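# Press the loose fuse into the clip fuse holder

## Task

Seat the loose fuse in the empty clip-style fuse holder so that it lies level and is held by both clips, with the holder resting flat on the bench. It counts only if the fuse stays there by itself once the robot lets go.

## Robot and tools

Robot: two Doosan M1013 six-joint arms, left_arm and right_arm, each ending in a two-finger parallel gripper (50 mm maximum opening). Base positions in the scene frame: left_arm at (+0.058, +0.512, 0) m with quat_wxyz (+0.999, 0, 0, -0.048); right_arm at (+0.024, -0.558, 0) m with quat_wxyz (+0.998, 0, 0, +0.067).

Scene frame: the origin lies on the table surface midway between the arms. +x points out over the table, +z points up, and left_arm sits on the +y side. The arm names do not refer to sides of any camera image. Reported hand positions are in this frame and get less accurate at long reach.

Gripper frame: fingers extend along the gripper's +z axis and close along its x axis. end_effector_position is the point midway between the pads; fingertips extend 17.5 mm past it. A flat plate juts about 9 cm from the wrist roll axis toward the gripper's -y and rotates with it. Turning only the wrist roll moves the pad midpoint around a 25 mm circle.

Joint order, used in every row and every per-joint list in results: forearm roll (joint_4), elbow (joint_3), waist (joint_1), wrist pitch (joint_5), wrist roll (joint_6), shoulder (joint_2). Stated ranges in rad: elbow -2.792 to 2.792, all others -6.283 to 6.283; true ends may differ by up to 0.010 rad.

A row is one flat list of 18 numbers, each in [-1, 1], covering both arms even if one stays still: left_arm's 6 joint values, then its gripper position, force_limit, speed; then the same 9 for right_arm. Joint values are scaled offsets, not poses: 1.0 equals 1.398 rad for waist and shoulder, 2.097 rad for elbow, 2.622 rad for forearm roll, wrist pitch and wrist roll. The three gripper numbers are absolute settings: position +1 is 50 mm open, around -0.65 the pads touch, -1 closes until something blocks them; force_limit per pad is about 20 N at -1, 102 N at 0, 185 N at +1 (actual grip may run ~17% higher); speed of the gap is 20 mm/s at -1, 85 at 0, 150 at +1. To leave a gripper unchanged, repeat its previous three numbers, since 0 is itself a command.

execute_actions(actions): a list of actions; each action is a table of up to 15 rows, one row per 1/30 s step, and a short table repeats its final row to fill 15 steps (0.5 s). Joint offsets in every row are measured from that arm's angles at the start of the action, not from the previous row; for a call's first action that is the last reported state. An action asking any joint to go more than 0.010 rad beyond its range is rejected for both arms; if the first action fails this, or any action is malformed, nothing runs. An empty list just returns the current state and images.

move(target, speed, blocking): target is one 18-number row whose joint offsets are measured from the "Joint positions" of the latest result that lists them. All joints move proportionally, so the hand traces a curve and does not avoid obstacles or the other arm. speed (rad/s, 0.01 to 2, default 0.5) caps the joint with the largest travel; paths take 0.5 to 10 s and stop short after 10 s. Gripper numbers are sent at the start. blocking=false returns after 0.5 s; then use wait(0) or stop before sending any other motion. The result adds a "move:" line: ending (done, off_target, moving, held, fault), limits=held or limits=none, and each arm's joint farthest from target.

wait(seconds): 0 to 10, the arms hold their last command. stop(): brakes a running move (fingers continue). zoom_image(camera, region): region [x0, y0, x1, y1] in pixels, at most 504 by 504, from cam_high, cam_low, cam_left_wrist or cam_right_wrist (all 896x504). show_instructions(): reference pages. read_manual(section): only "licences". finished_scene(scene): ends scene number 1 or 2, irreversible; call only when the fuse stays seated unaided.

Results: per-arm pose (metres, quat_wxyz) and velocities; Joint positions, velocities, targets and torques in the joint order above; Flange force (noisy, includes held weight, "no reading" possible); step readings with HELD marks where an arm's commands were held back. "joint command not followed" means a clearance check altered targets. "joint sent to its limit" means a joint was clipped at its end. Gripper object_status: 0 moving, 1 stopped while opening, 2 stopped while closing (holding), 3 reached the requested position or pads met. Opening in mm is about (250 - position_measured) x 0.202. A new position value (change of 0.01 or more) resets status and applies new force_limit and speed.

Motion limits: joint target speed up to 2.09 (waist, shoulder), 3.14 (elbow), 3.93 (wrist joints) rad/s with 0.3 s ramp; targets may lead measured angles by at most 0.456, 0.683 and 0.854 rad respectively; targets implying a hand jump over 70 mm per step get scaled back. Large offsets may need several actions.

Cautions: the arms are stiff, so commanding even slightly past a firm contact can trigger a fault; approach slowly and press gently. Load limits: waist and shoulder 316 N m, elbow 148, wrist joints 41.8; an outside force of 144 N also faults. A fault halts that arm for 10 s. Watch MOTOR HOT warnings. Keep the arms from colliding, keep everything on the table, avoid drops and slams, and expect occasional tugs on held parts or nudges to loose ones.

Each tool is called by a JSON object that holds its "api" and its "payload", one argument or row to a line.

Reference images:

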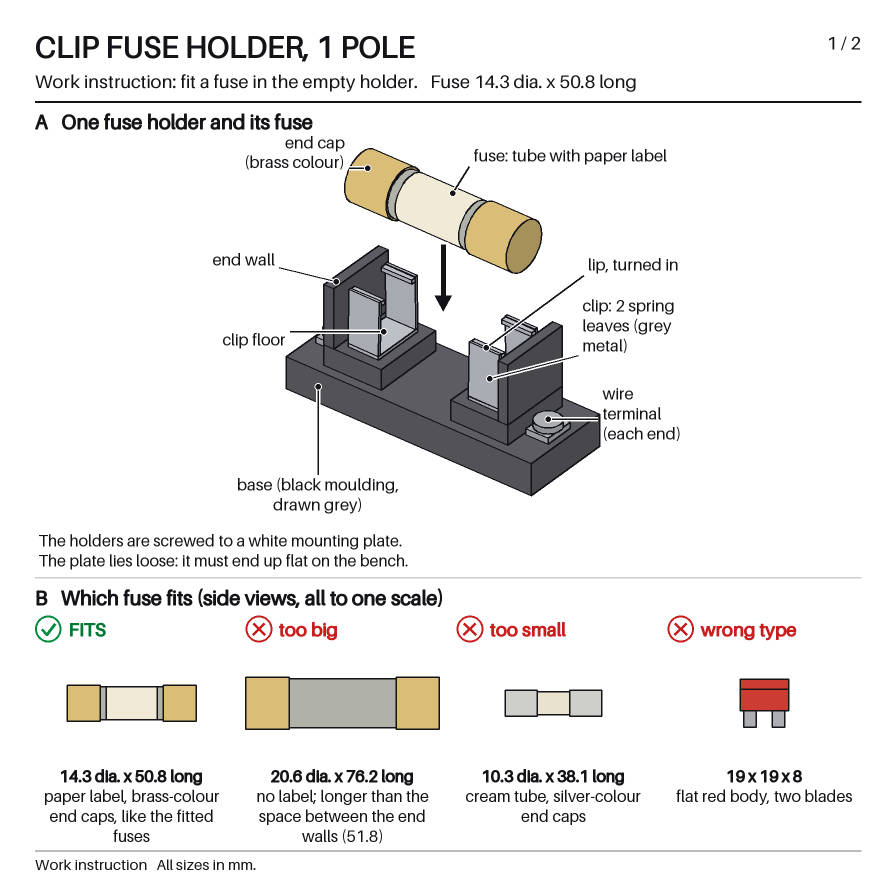

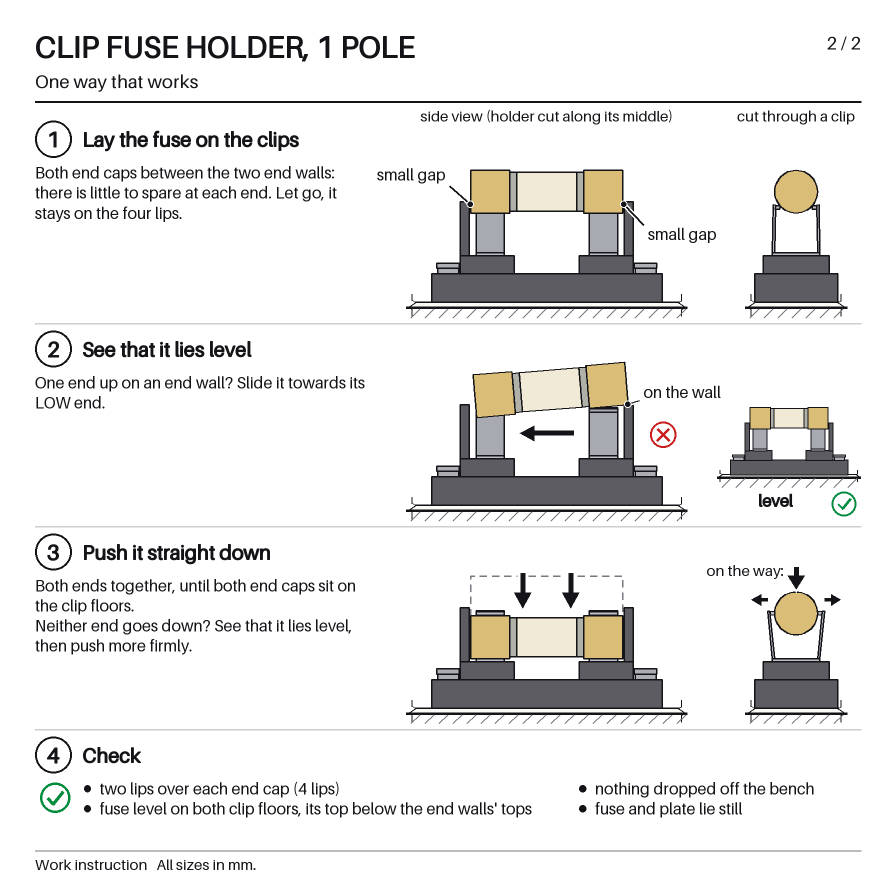

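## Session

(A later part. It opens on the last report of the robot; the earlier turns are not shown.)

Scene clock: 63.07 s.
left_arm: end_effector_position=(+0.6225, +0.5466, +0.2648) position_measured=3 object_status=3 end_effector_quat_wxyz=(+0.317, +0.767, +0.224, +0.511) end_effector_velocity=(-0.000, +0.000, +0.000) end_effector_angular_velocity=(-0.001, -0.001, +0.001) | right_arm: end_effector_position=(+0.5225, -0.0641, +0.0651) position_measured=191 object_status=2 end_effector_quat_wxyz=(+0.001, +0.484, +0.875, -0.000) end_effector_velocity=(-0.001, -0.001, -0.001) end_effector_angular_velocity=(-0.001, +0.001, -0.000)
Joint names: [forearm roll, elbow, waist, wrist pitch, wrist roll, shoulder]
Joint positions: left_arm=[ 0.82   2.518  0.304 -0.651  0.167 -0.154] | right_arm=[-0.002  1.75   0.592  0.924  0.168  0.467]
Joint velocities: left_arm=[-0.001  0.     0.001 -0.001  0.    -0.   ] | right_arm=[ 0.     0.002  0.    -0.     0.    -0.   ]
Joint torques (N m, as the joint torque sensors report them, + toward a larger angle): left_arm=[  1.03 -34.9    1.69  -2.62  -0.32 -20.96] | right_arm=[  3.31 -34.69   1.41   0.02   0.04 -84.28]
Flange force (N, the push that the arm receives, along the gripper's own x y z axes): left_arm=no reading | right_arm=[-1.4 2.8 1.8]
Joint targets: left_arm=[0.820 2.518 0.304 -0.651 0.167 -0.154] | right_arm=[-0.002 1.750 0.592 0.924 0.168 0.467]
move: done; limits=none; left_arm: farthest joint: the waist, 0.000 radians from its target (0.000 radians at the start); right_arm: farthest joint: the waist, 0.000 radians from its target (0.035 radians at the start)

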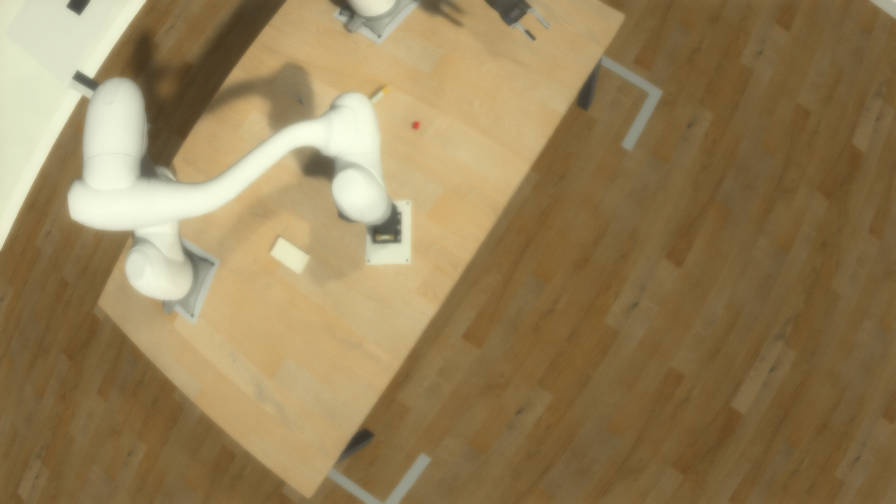

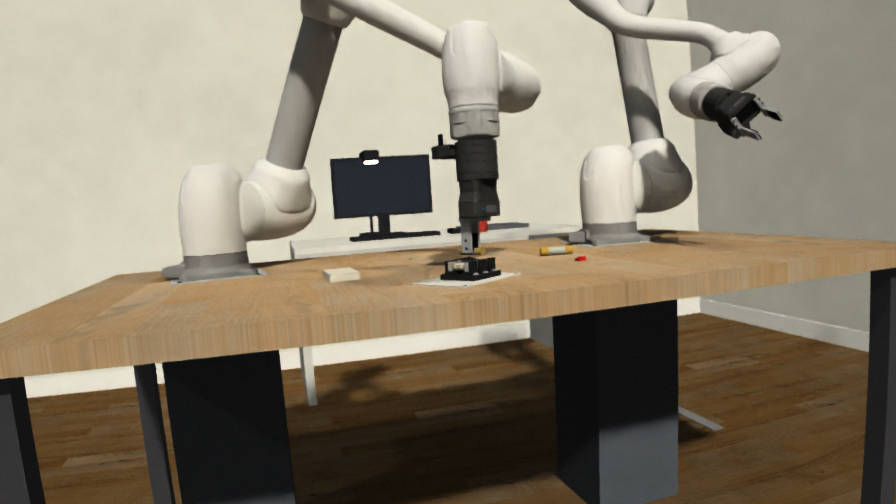

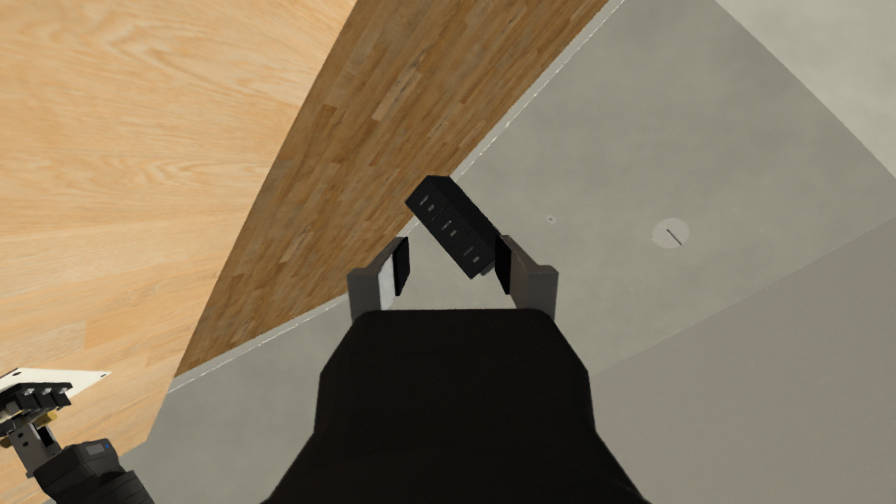

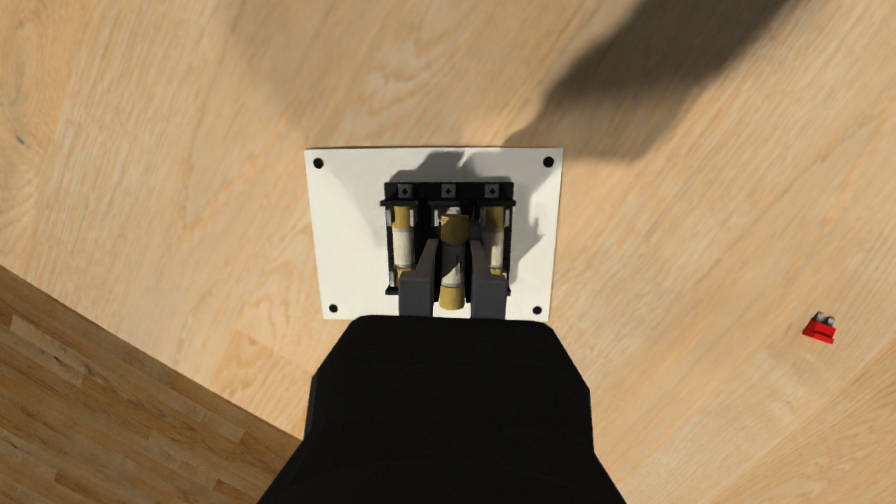

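{"api": "move", "payload": {
  "target": [0,0,0,0,0,0,1,0,0,0,0.0044,-0.0031,-0.005,-0.0017,0.0028,-1,-0.5,-0.7],
  "speed": 0.03
}}

{"api": "zoom_image", "payload": {
  "camera": "cam_right_wrist",
  "region": [370, 170, 540, 320]
}}

{"api": "zoom_image", "payload": {
  "camera": "cam_low",
  "region": [430, 235, 510, 285]
}}

Scene clock: 69.53 s.
left_arm: end_effector_position=(+0.6225, +0.5466, +0.2648) position_measured=3 object_status=3 end_effector_quat_wxyz=(+0.317, +0.767, +0.224, +0.511) end_effector_velocity=(+0.000, +0.001, +0.002) end_effector_angular_velocity=(-0.001, -0.003, +0.002) | right_arm: end_effector_position=(+0.5230, -0.0679, +0.0582) position_measured=191 object_status=2 end_effector_quat_wxyz=(+0.001, +0.484, +0.875, -0.000) end_effector_velocity=(-0.000, -0.000, -0.000) end_effector_angular_velocity=(+0.000, +0.000, +0.000)
Joint names: [forearm roll, elbow, waist, wrist pitch, wrist roll, shoulder]
Joint positions: left_arm=[ 0.82   2.518  0.304 -0.651  0.167 -0.154] | right_arm=[-0.002  1.76   0.587  0.911  0.163  0.471]
Joint velocities: left_arm=[-0.001 -0.001  0.001 -0.001 -0.001 -0.002] | right_arm=[ 0.     0.    -0.    -0.    -0.001  0.   ]
Joint torques (N m, as the joint torque sensors report them, + toward a larger angle): left_arm=[  1.24 -35.65   1.05  -2.59  -0.09 -22.67] | right_arm=[  3.33 -32.43   0.65  -0.1   -0.03 -84.54]
Flange force (N, the push that the arm receives, along the gripper's own x y z axes): left_arm=no reading | right_arm=[0.6 7.2 0.7]
Joint targets: left_arm=[0.820 2.518 0.304 -0.651 0.167 -0.154] | right_arm=[-0.002 1.760 0.587 0.911 0.163 0.471]
move: done; limits=none; left_arm: farthest joint: the waist, 0.000 radians from its target (0.000 radians at the start); right_arm: farthest joint: the waist, 0.000 radians from its target (0.004 radians at the start)

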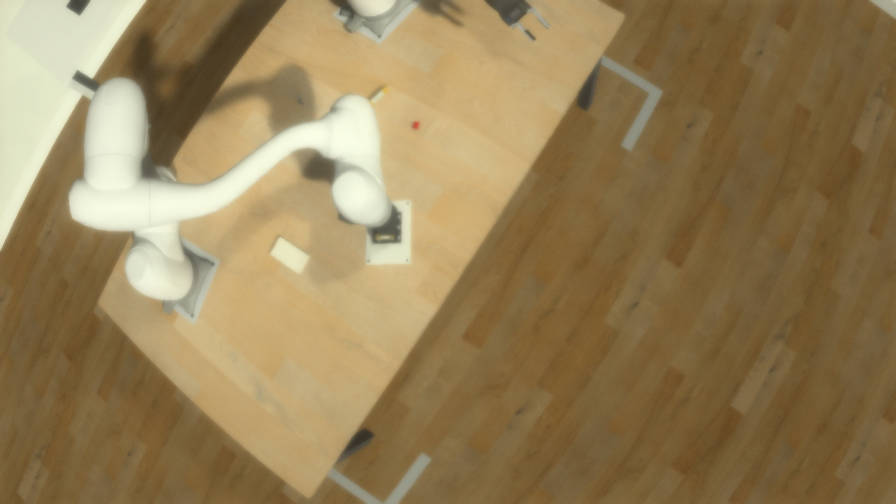

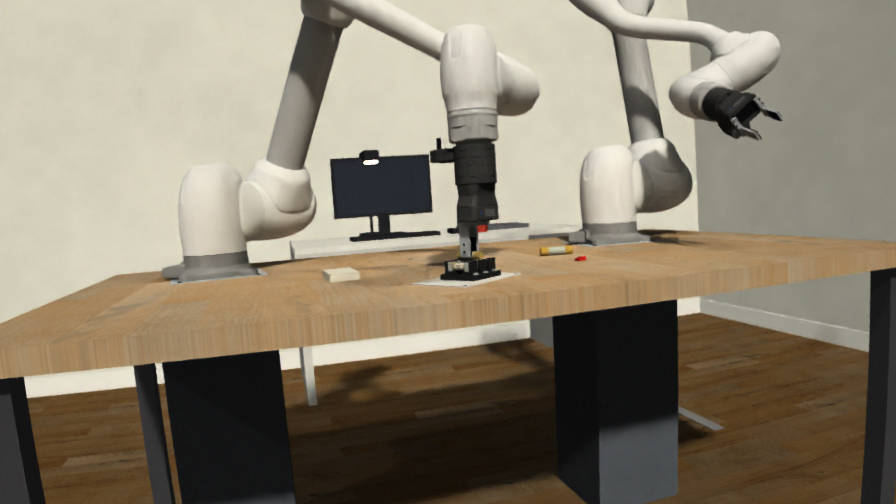

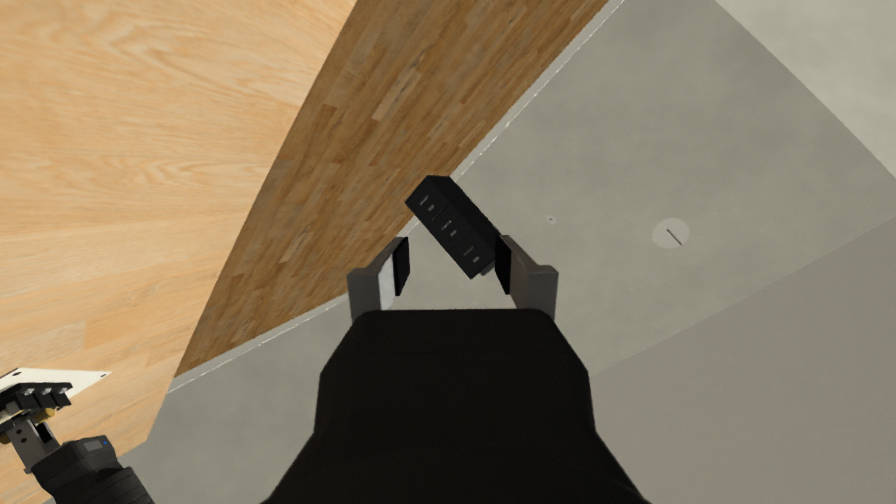

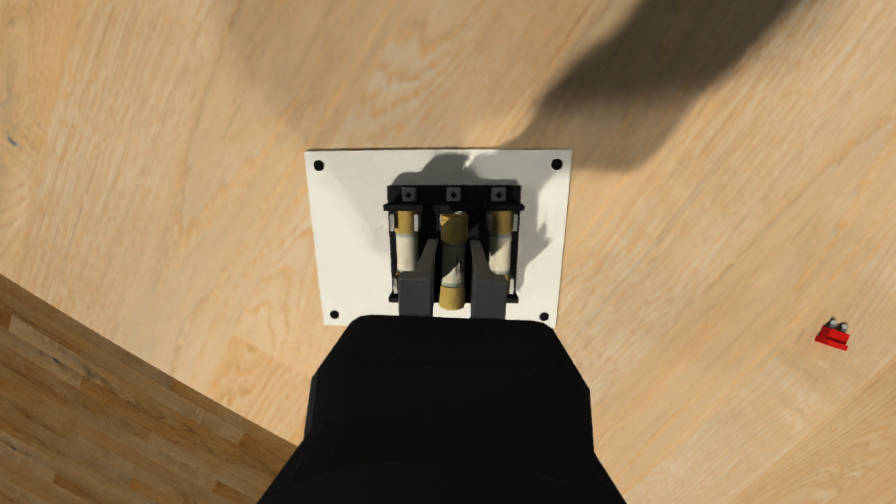

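Region (370, 170, 540, 320) of cam_right_wrist's 896x504 image, scaled by 2.965, with more detail than that image has; it fills the top 445 rows of this view, and the rest is white.

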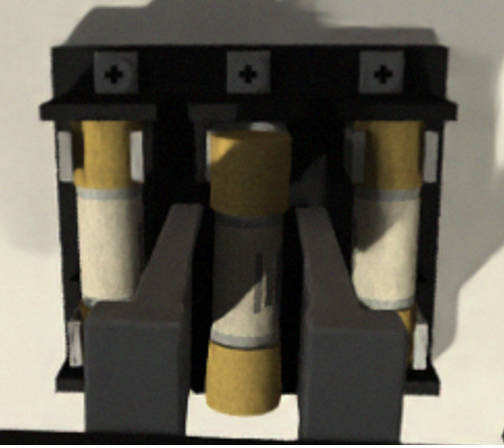

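Region (430, 235, 510, 285) of cam_low's 896x504 image, scaled by 6.300, with more detail than that image has; it fills the top 315 rows of this view, and the rest is white.

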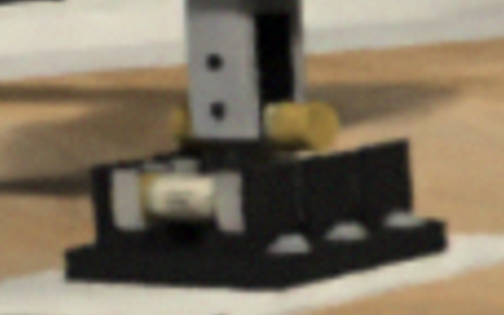

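{"api": "move", "payload": {
  "target": [0,0,0,0,0,0,1,0,0,0,0.0015,0,-0.0031,0,0.0036,-1,-0.5,-0.7],
  "speed": 0.01
}}

{"api": "zoom_image", "payload": {
  "camera": "cam_right_wrist",
  "region": [370, 170, 540, 320]
}}

{"api": "zoom_image", "payload": {
  "camera": "cam_low",
  "region": [430, 235, 510, 285]
}}

Scene clock: 72.63 s.
left_arm: end_effector_position=(+0.6225, +0.5466, +0.2648) position_measured=3 object_status=3 end_effector_quat_wxyz=(+0.317, +0.767, +0.224, +0.511) end_effector_velocity=(+0.000, +0.000, -0.000) end_effector_angular_velocity=(+0.000, +0.000, -0.000) | right_arm: end_effector_position=(+0.5229, -0.0679, +0.0532) position_measured=191 object_status=2 end_effector_quat_wxyz=(+0.001, +0.484, +0.875, -0.000) end_effector_velocity=(-0.000, -0.001, -0.001) end_effector_angular_velocity=(-0.001, +0.001, -0.000)
Joint names: [forearm roll, elbow, waist, wrist pitch, wrist roll, shoulder]
Joint positions: left_arm=[ 0.82   2.518  0.304 -0.651  0.167 -0.154] | right_arm=[-0.002  1.763  0.587  0.903  0.163  0.476]
Joint velocities: left_arm=[ 0.    -0.001  0.    -0.     0.     0.001] | right_arm=[ 0.     0.002 -0.001 -0.    -0.    -0.   ]
Joint torques (N m, as the joint torque sensors report them, + toward a larger angle): left_arm=[  0.99 -34.86   1.76  -2.72  -0.35 -21.57] | right_arm=[  4.6  -27.9    1.71  -5.37   0.38 -60.09]
Flange force (N, the push that the arm receives, along the gripper's own x y z axes): left_arm=no reading | right_arm=[-5.5 -10.8 -35.2]
Joint targets: left_arm=[0.820 2.518 0.304 -0.651 0.167 -0.154] | right_arm=[-0.002 1.763 0.587 0.903 0.163 0.476]
move: done; limits=none; left_arm: farthest joint: the waist, 0.000 radians from its target (0.000 radians at the start); right_arm: farthest joint: the waist, 0.000 radians from its target (0.000 radians at the start)

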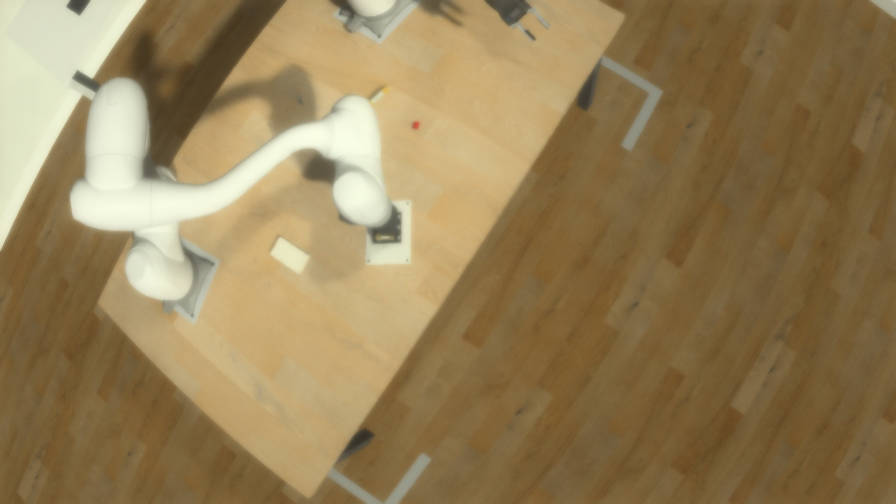

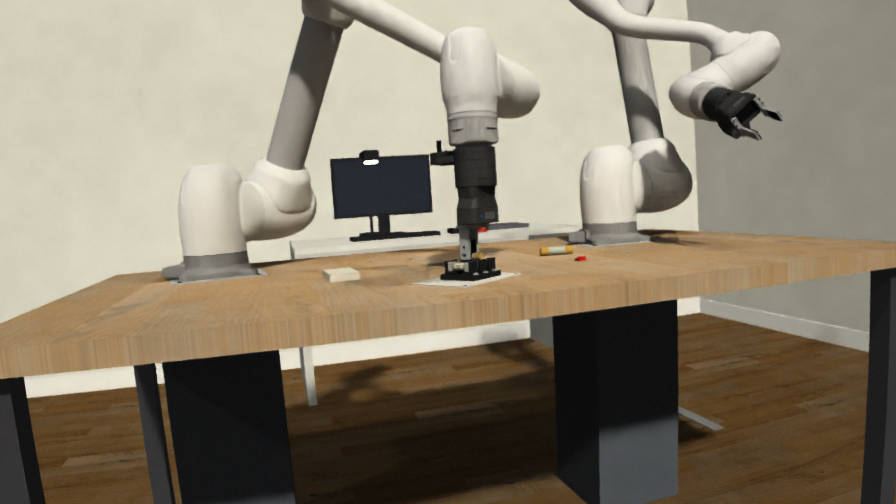

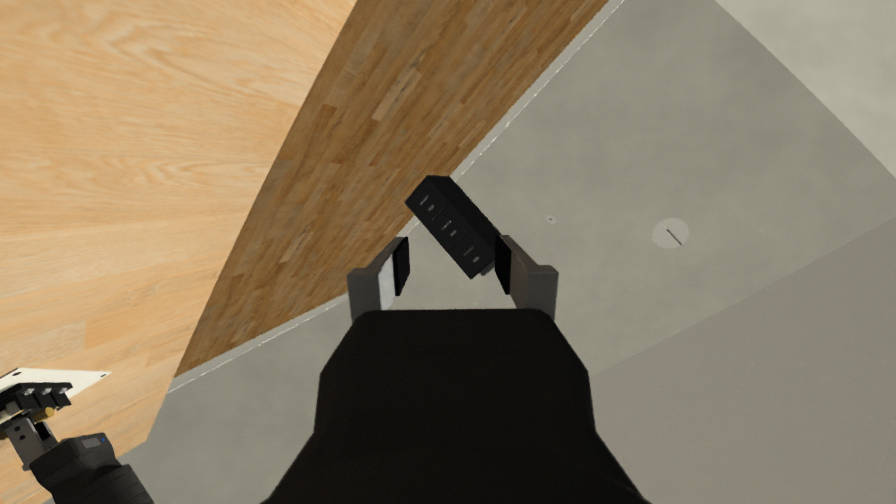

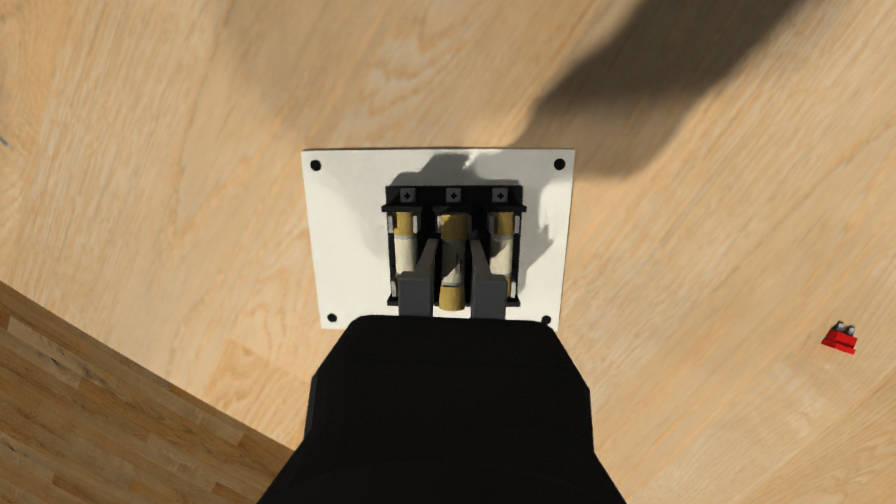

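Region (370, 170, 540, 320) of cam_right_wrist's 896x504 image, scaled by 2.965, with more detail than that image has; it fills the top 445 rows of this view, and the rest is white.

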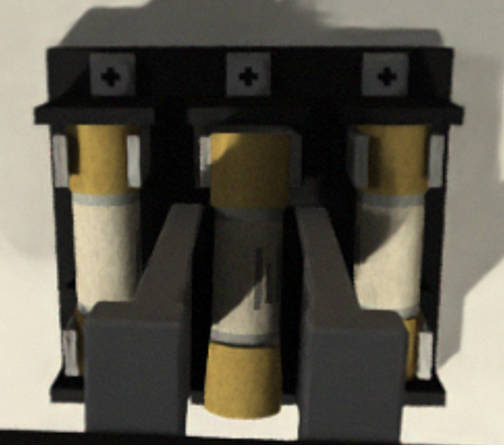

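Region (430, 235, 510, 285) of cam_low's 896x504 image, scaled by 6.300, with more detail than that image has; it fills the top 315 rows of this view, and the rest is white.

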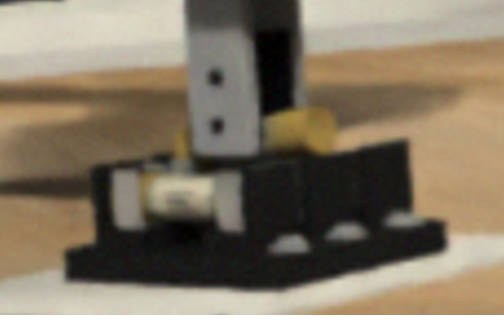

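{"api": "move", "payload": {
  "target": [0,0,0,0,0,0,1,0,0,0,-0.0009,0,0.00186,0,-0.00215,-1,-0.5,-0.7],
  "speed": 0.012
}}

{"api": "move", "payload": {
  "target": [0,0,0,0,0,0,1,0,0,0,0.0014,0.0002,-0.0004,0,-0.0013,-1,-0.5,-0.7],
  "speed": 0.01
}}

{"api": "move", "payload": {
  "target": [0,0,0,0,0,0,1,0,0,0,0.0009,0,-0.00186,0,0.00215,-1,-0.5,-0.7],
  "speed": 0.01
}}

{"api": "zoom_image", "payload": {
  "camera": "cam_right_wrist",
  "region": [370, 170, 540, 320]
}}

{"api": "zoom_image", "payload": {
  "camera": "cam_low",
  "region": [430, 235, 510, 285]
}}

Scene clock: 76.37 s.
left_arm: end_effector_position=(+0.6225, +0.5466, +0.2648) position_measured=3 object_status=3 end_effector_quat_wxyz=(+0.317, +0.767, +0.224, +0.511) end_effector_velocity=(+0.000, -0.000, -0.000) end_effector_angular_velocity=(-0.001, +0.000, +0.000) | right_arm: end_effector_position=(+0.5229, -0.0679, +0.0562) position_measured=191 object_status=2 end_effector_quat_wxyz=(+0.001, +0.484, +0.875, -0.000) end_effector_velocity=(-0.000, -0.000, +0.000) end_effector_angular_velocity=(+0.000, +0.000, +0.000)
Joint names: [forearm roll, elbow, waist, wrist pitch, wrist roll, shoulder]
Joint positions: left_arm=[ 0.82   2.518  0.304 -0.651  0.167 -0.154] | right_arm=[-0.002  1.761  0.587  0.908  0.163  0.473]
Joint velocities: left_arm=[-0.001 -0.    -0.    -0.    -0.001  0.001] | right_arm=[ 0.001  0.    -0.     0.    -0.001 -0.   ]
Joint torques (N m, as the joint torque sensors report them, + toward a larger angle): left_arm=[  1.24 -34.87   1.51  -2.5   -0.35 -22.11] | right_arm=[  3.81 -33.3    2.18   0.07  -0.16 -86.11]
Flange force (N, the push that the arm receives, along the gripper's own x y z axes): left_arm=no reading | right_arm=[-1.4 7.1 3.0]
Joint targets: left_arm=[0.820 2.518 0.304 -0.651 0.167 -0.154] | right_arm=[-0.002 1.761 0.587 0.908 0.163 0.473]
move: done; limits=none; left_arm: farthest joint: the waist, 0.000 radians from its target (0.000 radians at the start); right_arm: farthest joint: the waist, 0.000 radians from its target (0.000 radians at the start)

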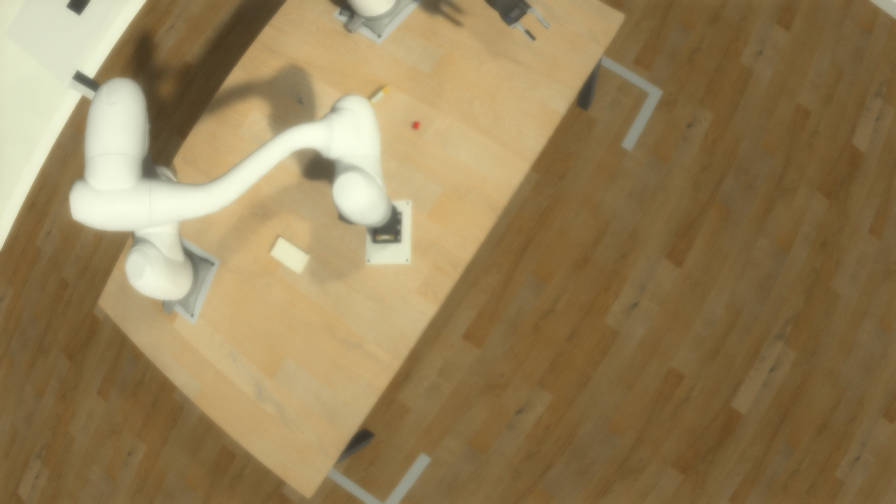

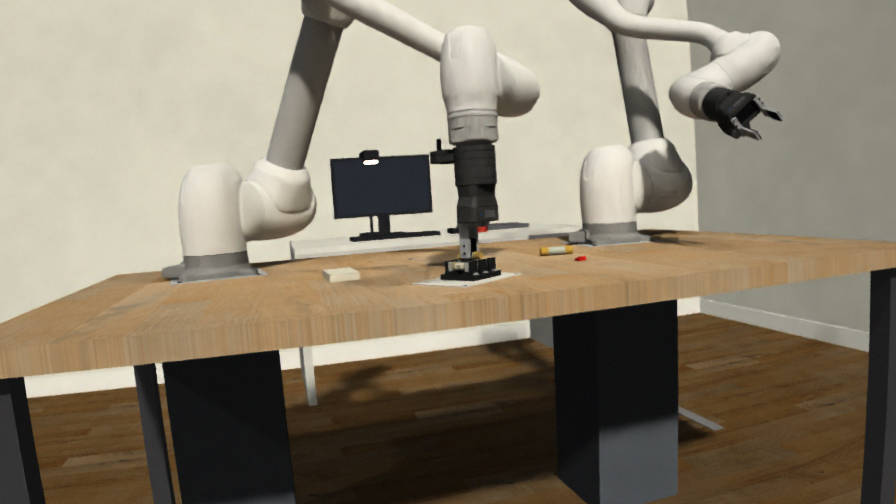

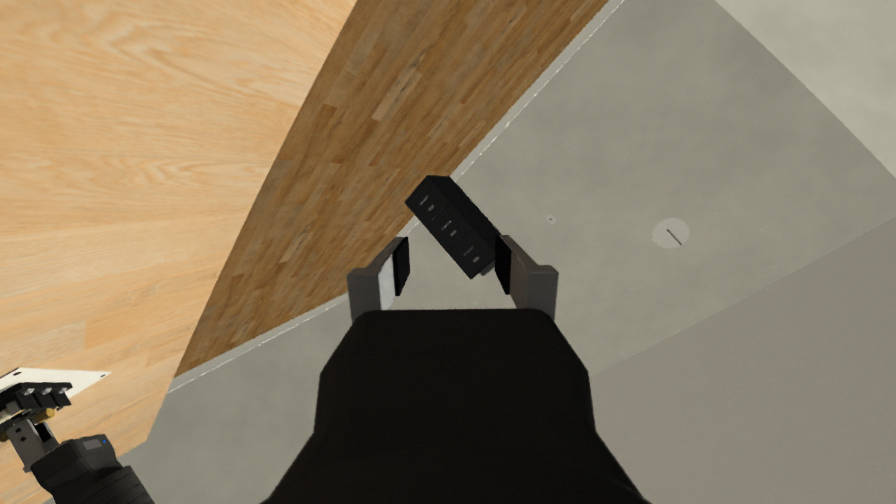

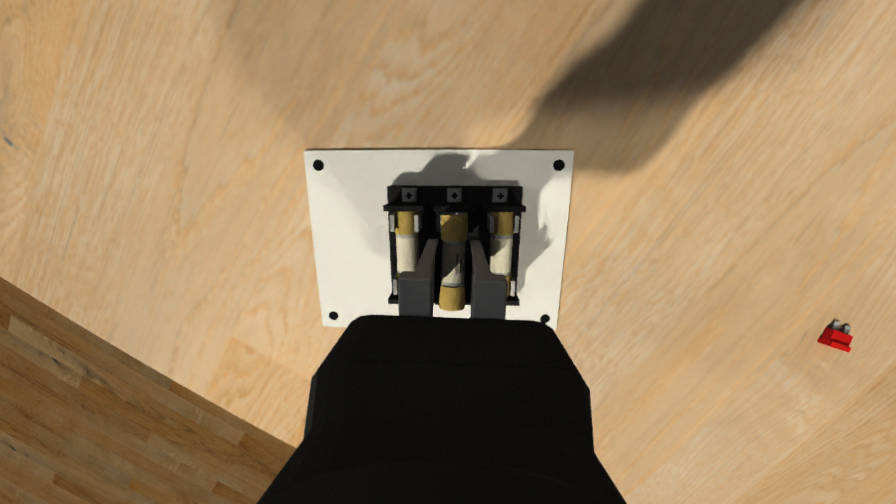

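Scene clock: 77.07 s.
left_arm: end_effector_position=(+0.6225, +0.5466, +0.2648) position_measured=3 object_status=3 end_effector_quat_wxyz=(+0.317, +0.767, +0.224, +0.511) end_effector_velocity=(-0.000, +0.000, +0.000) end_effector_angular_velocity=(+0.000, -0.000, -0.000) | right_arm: end_effector_position=(+0.5218, -0.0687, +0.0562) position_measured=191 object_status=2 end_effector_quat_wxyz=(+0.001, +0.484, +0.875, -0.000) end_effector_velocity=(-0.000, -0.000, -0.000) end_effector_angular_velocity=(-0.000, +0.000, +0.000)
Joint names: [forearm roll, elbow, waist, wrist pitch, wrist roll, shoulder]
Joint positions: left_arm=[ 0.82   2.518  0.304 -0.651  0.167 -0.154] | right_arm=[-0.002  1.764  0.588  0.907  0.163  0.471]
Joint velocities: left_arm=[ 0. -0.  0.  0.  0. -0.] | right_arm=[ 0.     0.001 -0.    -0.    -0.    -0.   ]
Joint torques (N m, as the joint torque sensors report them, + toward a larger angle): left_arm=[  1.17 -35.21   0.4   -2.47  -0.11 -22.12] | right_arm=[  3.55 -32.71   0.99   0.27   0.03 -84.81]
Flange force (N, the push that the arm receives, along the gripper's own x y z axes): left_arm=no reading | right_arm=[-0.2 6.6 1.7]
Joint targets: left_arm=[0.820 2.518 0.304 -0.651 0.167 -0.154] | right_arm=[-0.002 1.764 0.588 0.907 0.163 0.471]
move: done; limits=none; left_arm: farthest joint: the waist, 0.000 radians from its target (0.000 radians at the start); right_arm: farthest joint: the waist, 0.000 radians from its target (0.000 radians at the start)

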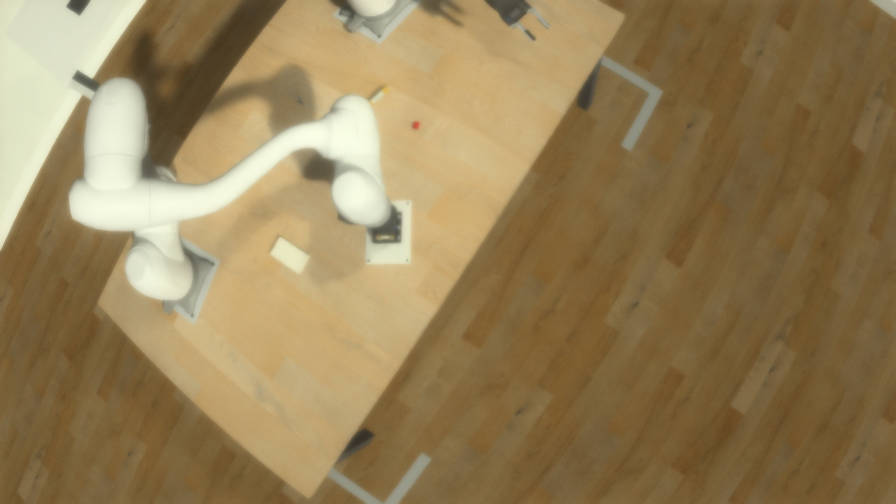

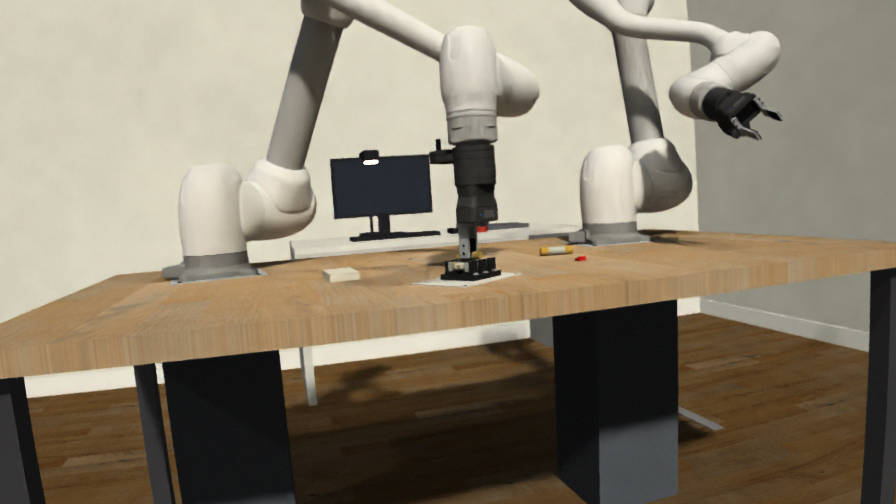

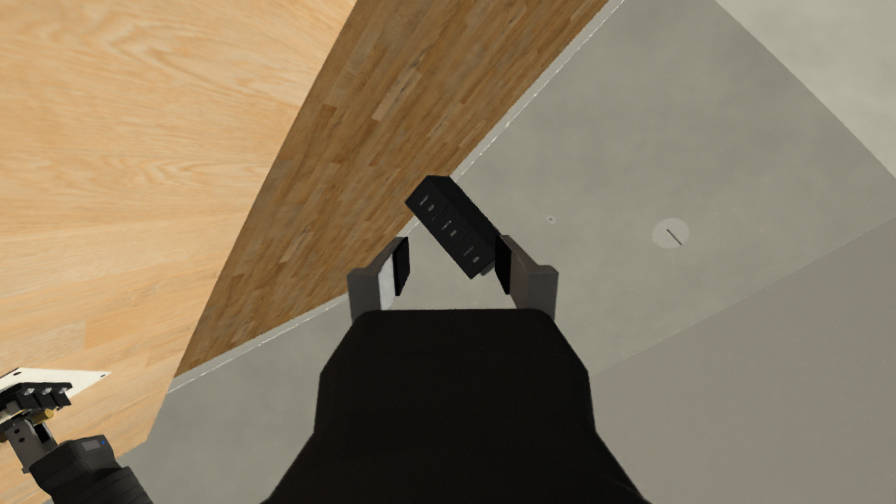

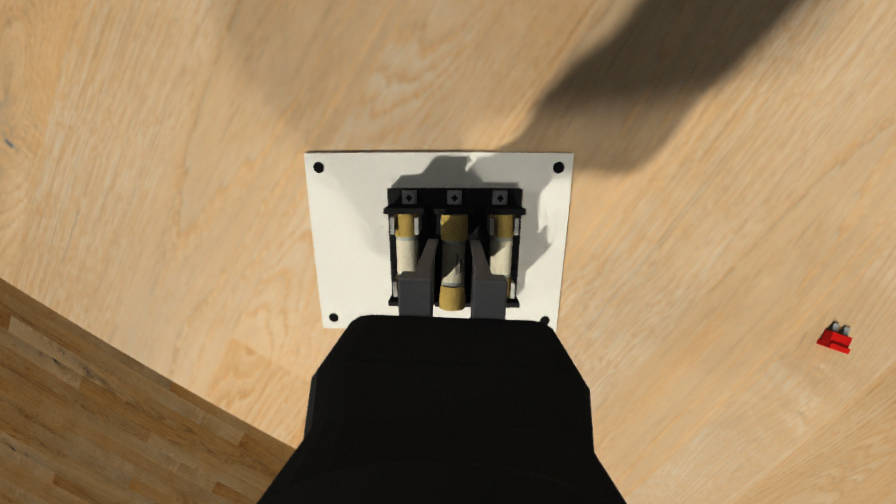

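Scene clock: 77.77 s.
left_arm: end_effector_position=(+0.6225, +0.5466, +0.2648) position_measured=3 object_status=3 end_effector_quat_wxyz=(+0.317, +0.767, +0.224, +0.511) end_effector_velocity=(+0.000, +0.001, -0.000) end_effector_angular_velocity=(+0.000, +0.000, +0.001) | right_arm: end_effector_position=(+0.5217, -0.0687, +0.0532) position_measured=191 object_status=2 end_effector_quat_wxyz=(+0.001, +0.484, +0.875, -0.000) end_effector_velocity=(+0.000, +0.000, +0.000) end_effector_angular_velocity=(+0.000, -0.000, +0.000)
Joint names: [forearm roll, elbow, waist, wrist pitch, wrist roll, shoulder]
Joint positions: left_arm=[ 0.82   2.518  0.304 -0.651  0.167 -0.154] | right_arm=[-0.002  1.766  0.588  0.902  0.163  0.474]
Joint velocities: left_arm=[-0.    -0.     0.001  0.     0.     0.   ] | right_arm=[ 0. -0.  0.  0.  0.  0.]
Joint torques (N m, as the joint torque sensors report them, + toward a larger angle): left_arm=[  1.3  -35.2    1.46  -2.77  -0.24 -24.38] | right_arm=[  4.05 -29.81   2.71  -0.35   0.19 -78.91]
Flange force (N, the push that the arm receives, along the gripper's own x y z axes): left_arm=no reading | right_arm=[-2.7 5.8 -7.3]
Joint targets: left_arm=[0.820 2.518 0.304 -0.651 0.167 -0.154] | right_arm=[-0.002 1.766 0.588 0.902 0.163 0.474]
move: done; limits=none; left_arm: farthest joint: the waist, 0.000 radians from its target (0.000 radians at the start); right_arm: farthest joint: the waist, 0.000 radians from its target (0.000 radians at the start)

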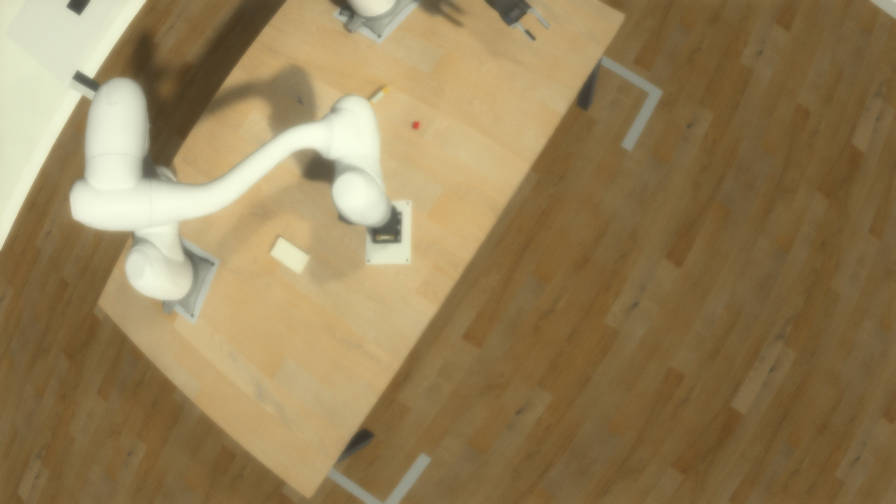

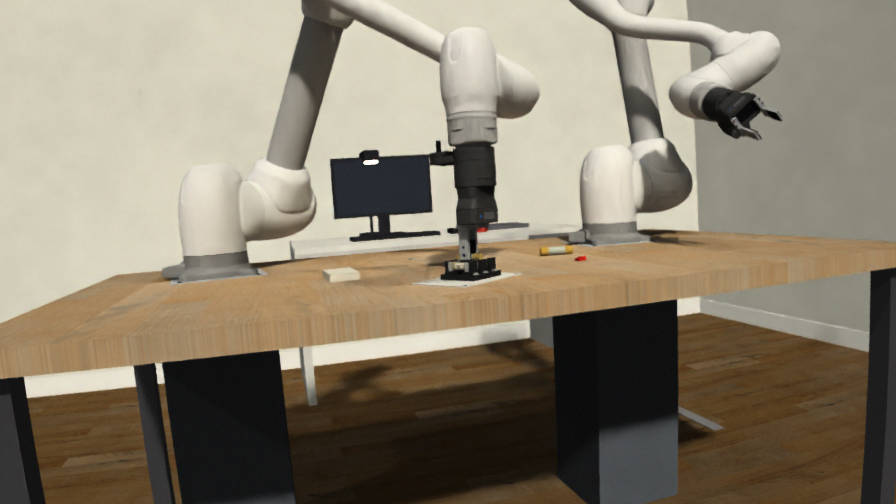

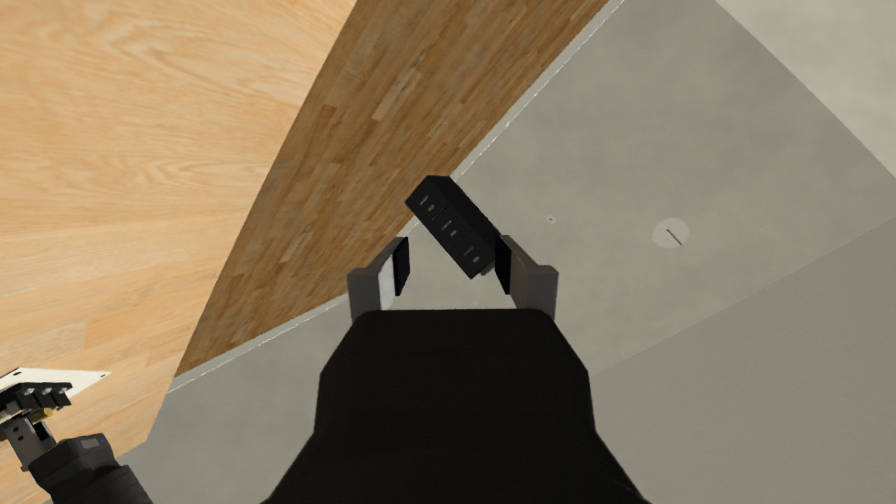

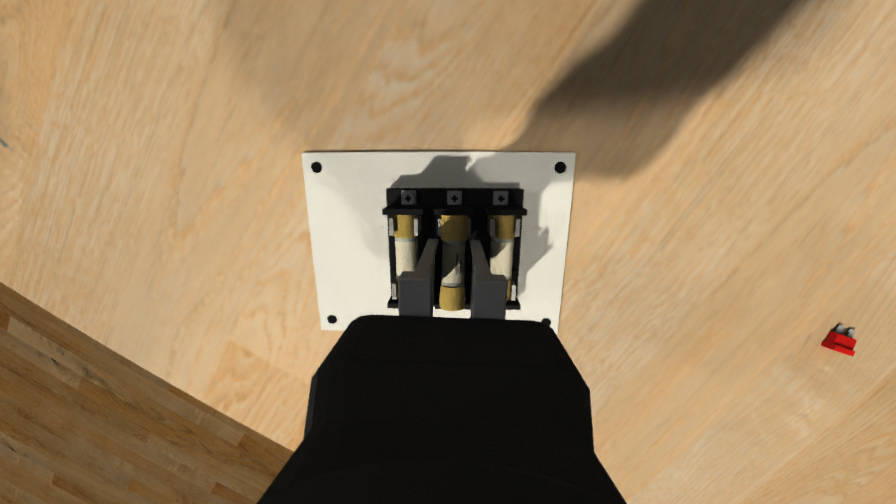

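Region (370, 170, 540, 320) of cam_right_wrist's 896x504 image, scaled by 2.965, with more detail than that image has; it fills the top 445 rows of this view, and the rest is white.

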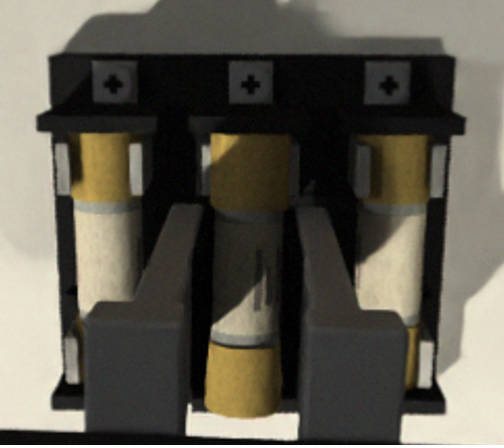

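Region (430, 235, 510, 285) of cam_low's 896x504 image, scaled by 6.300, with more detail than that image has; it fills the top 315 rows of this view, and the rest is white.

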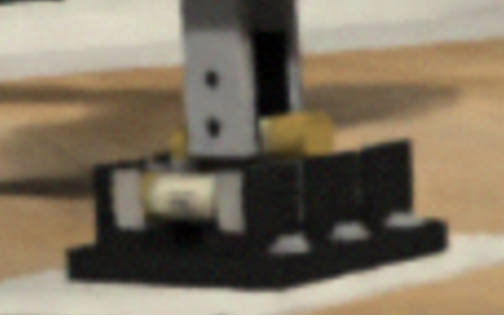

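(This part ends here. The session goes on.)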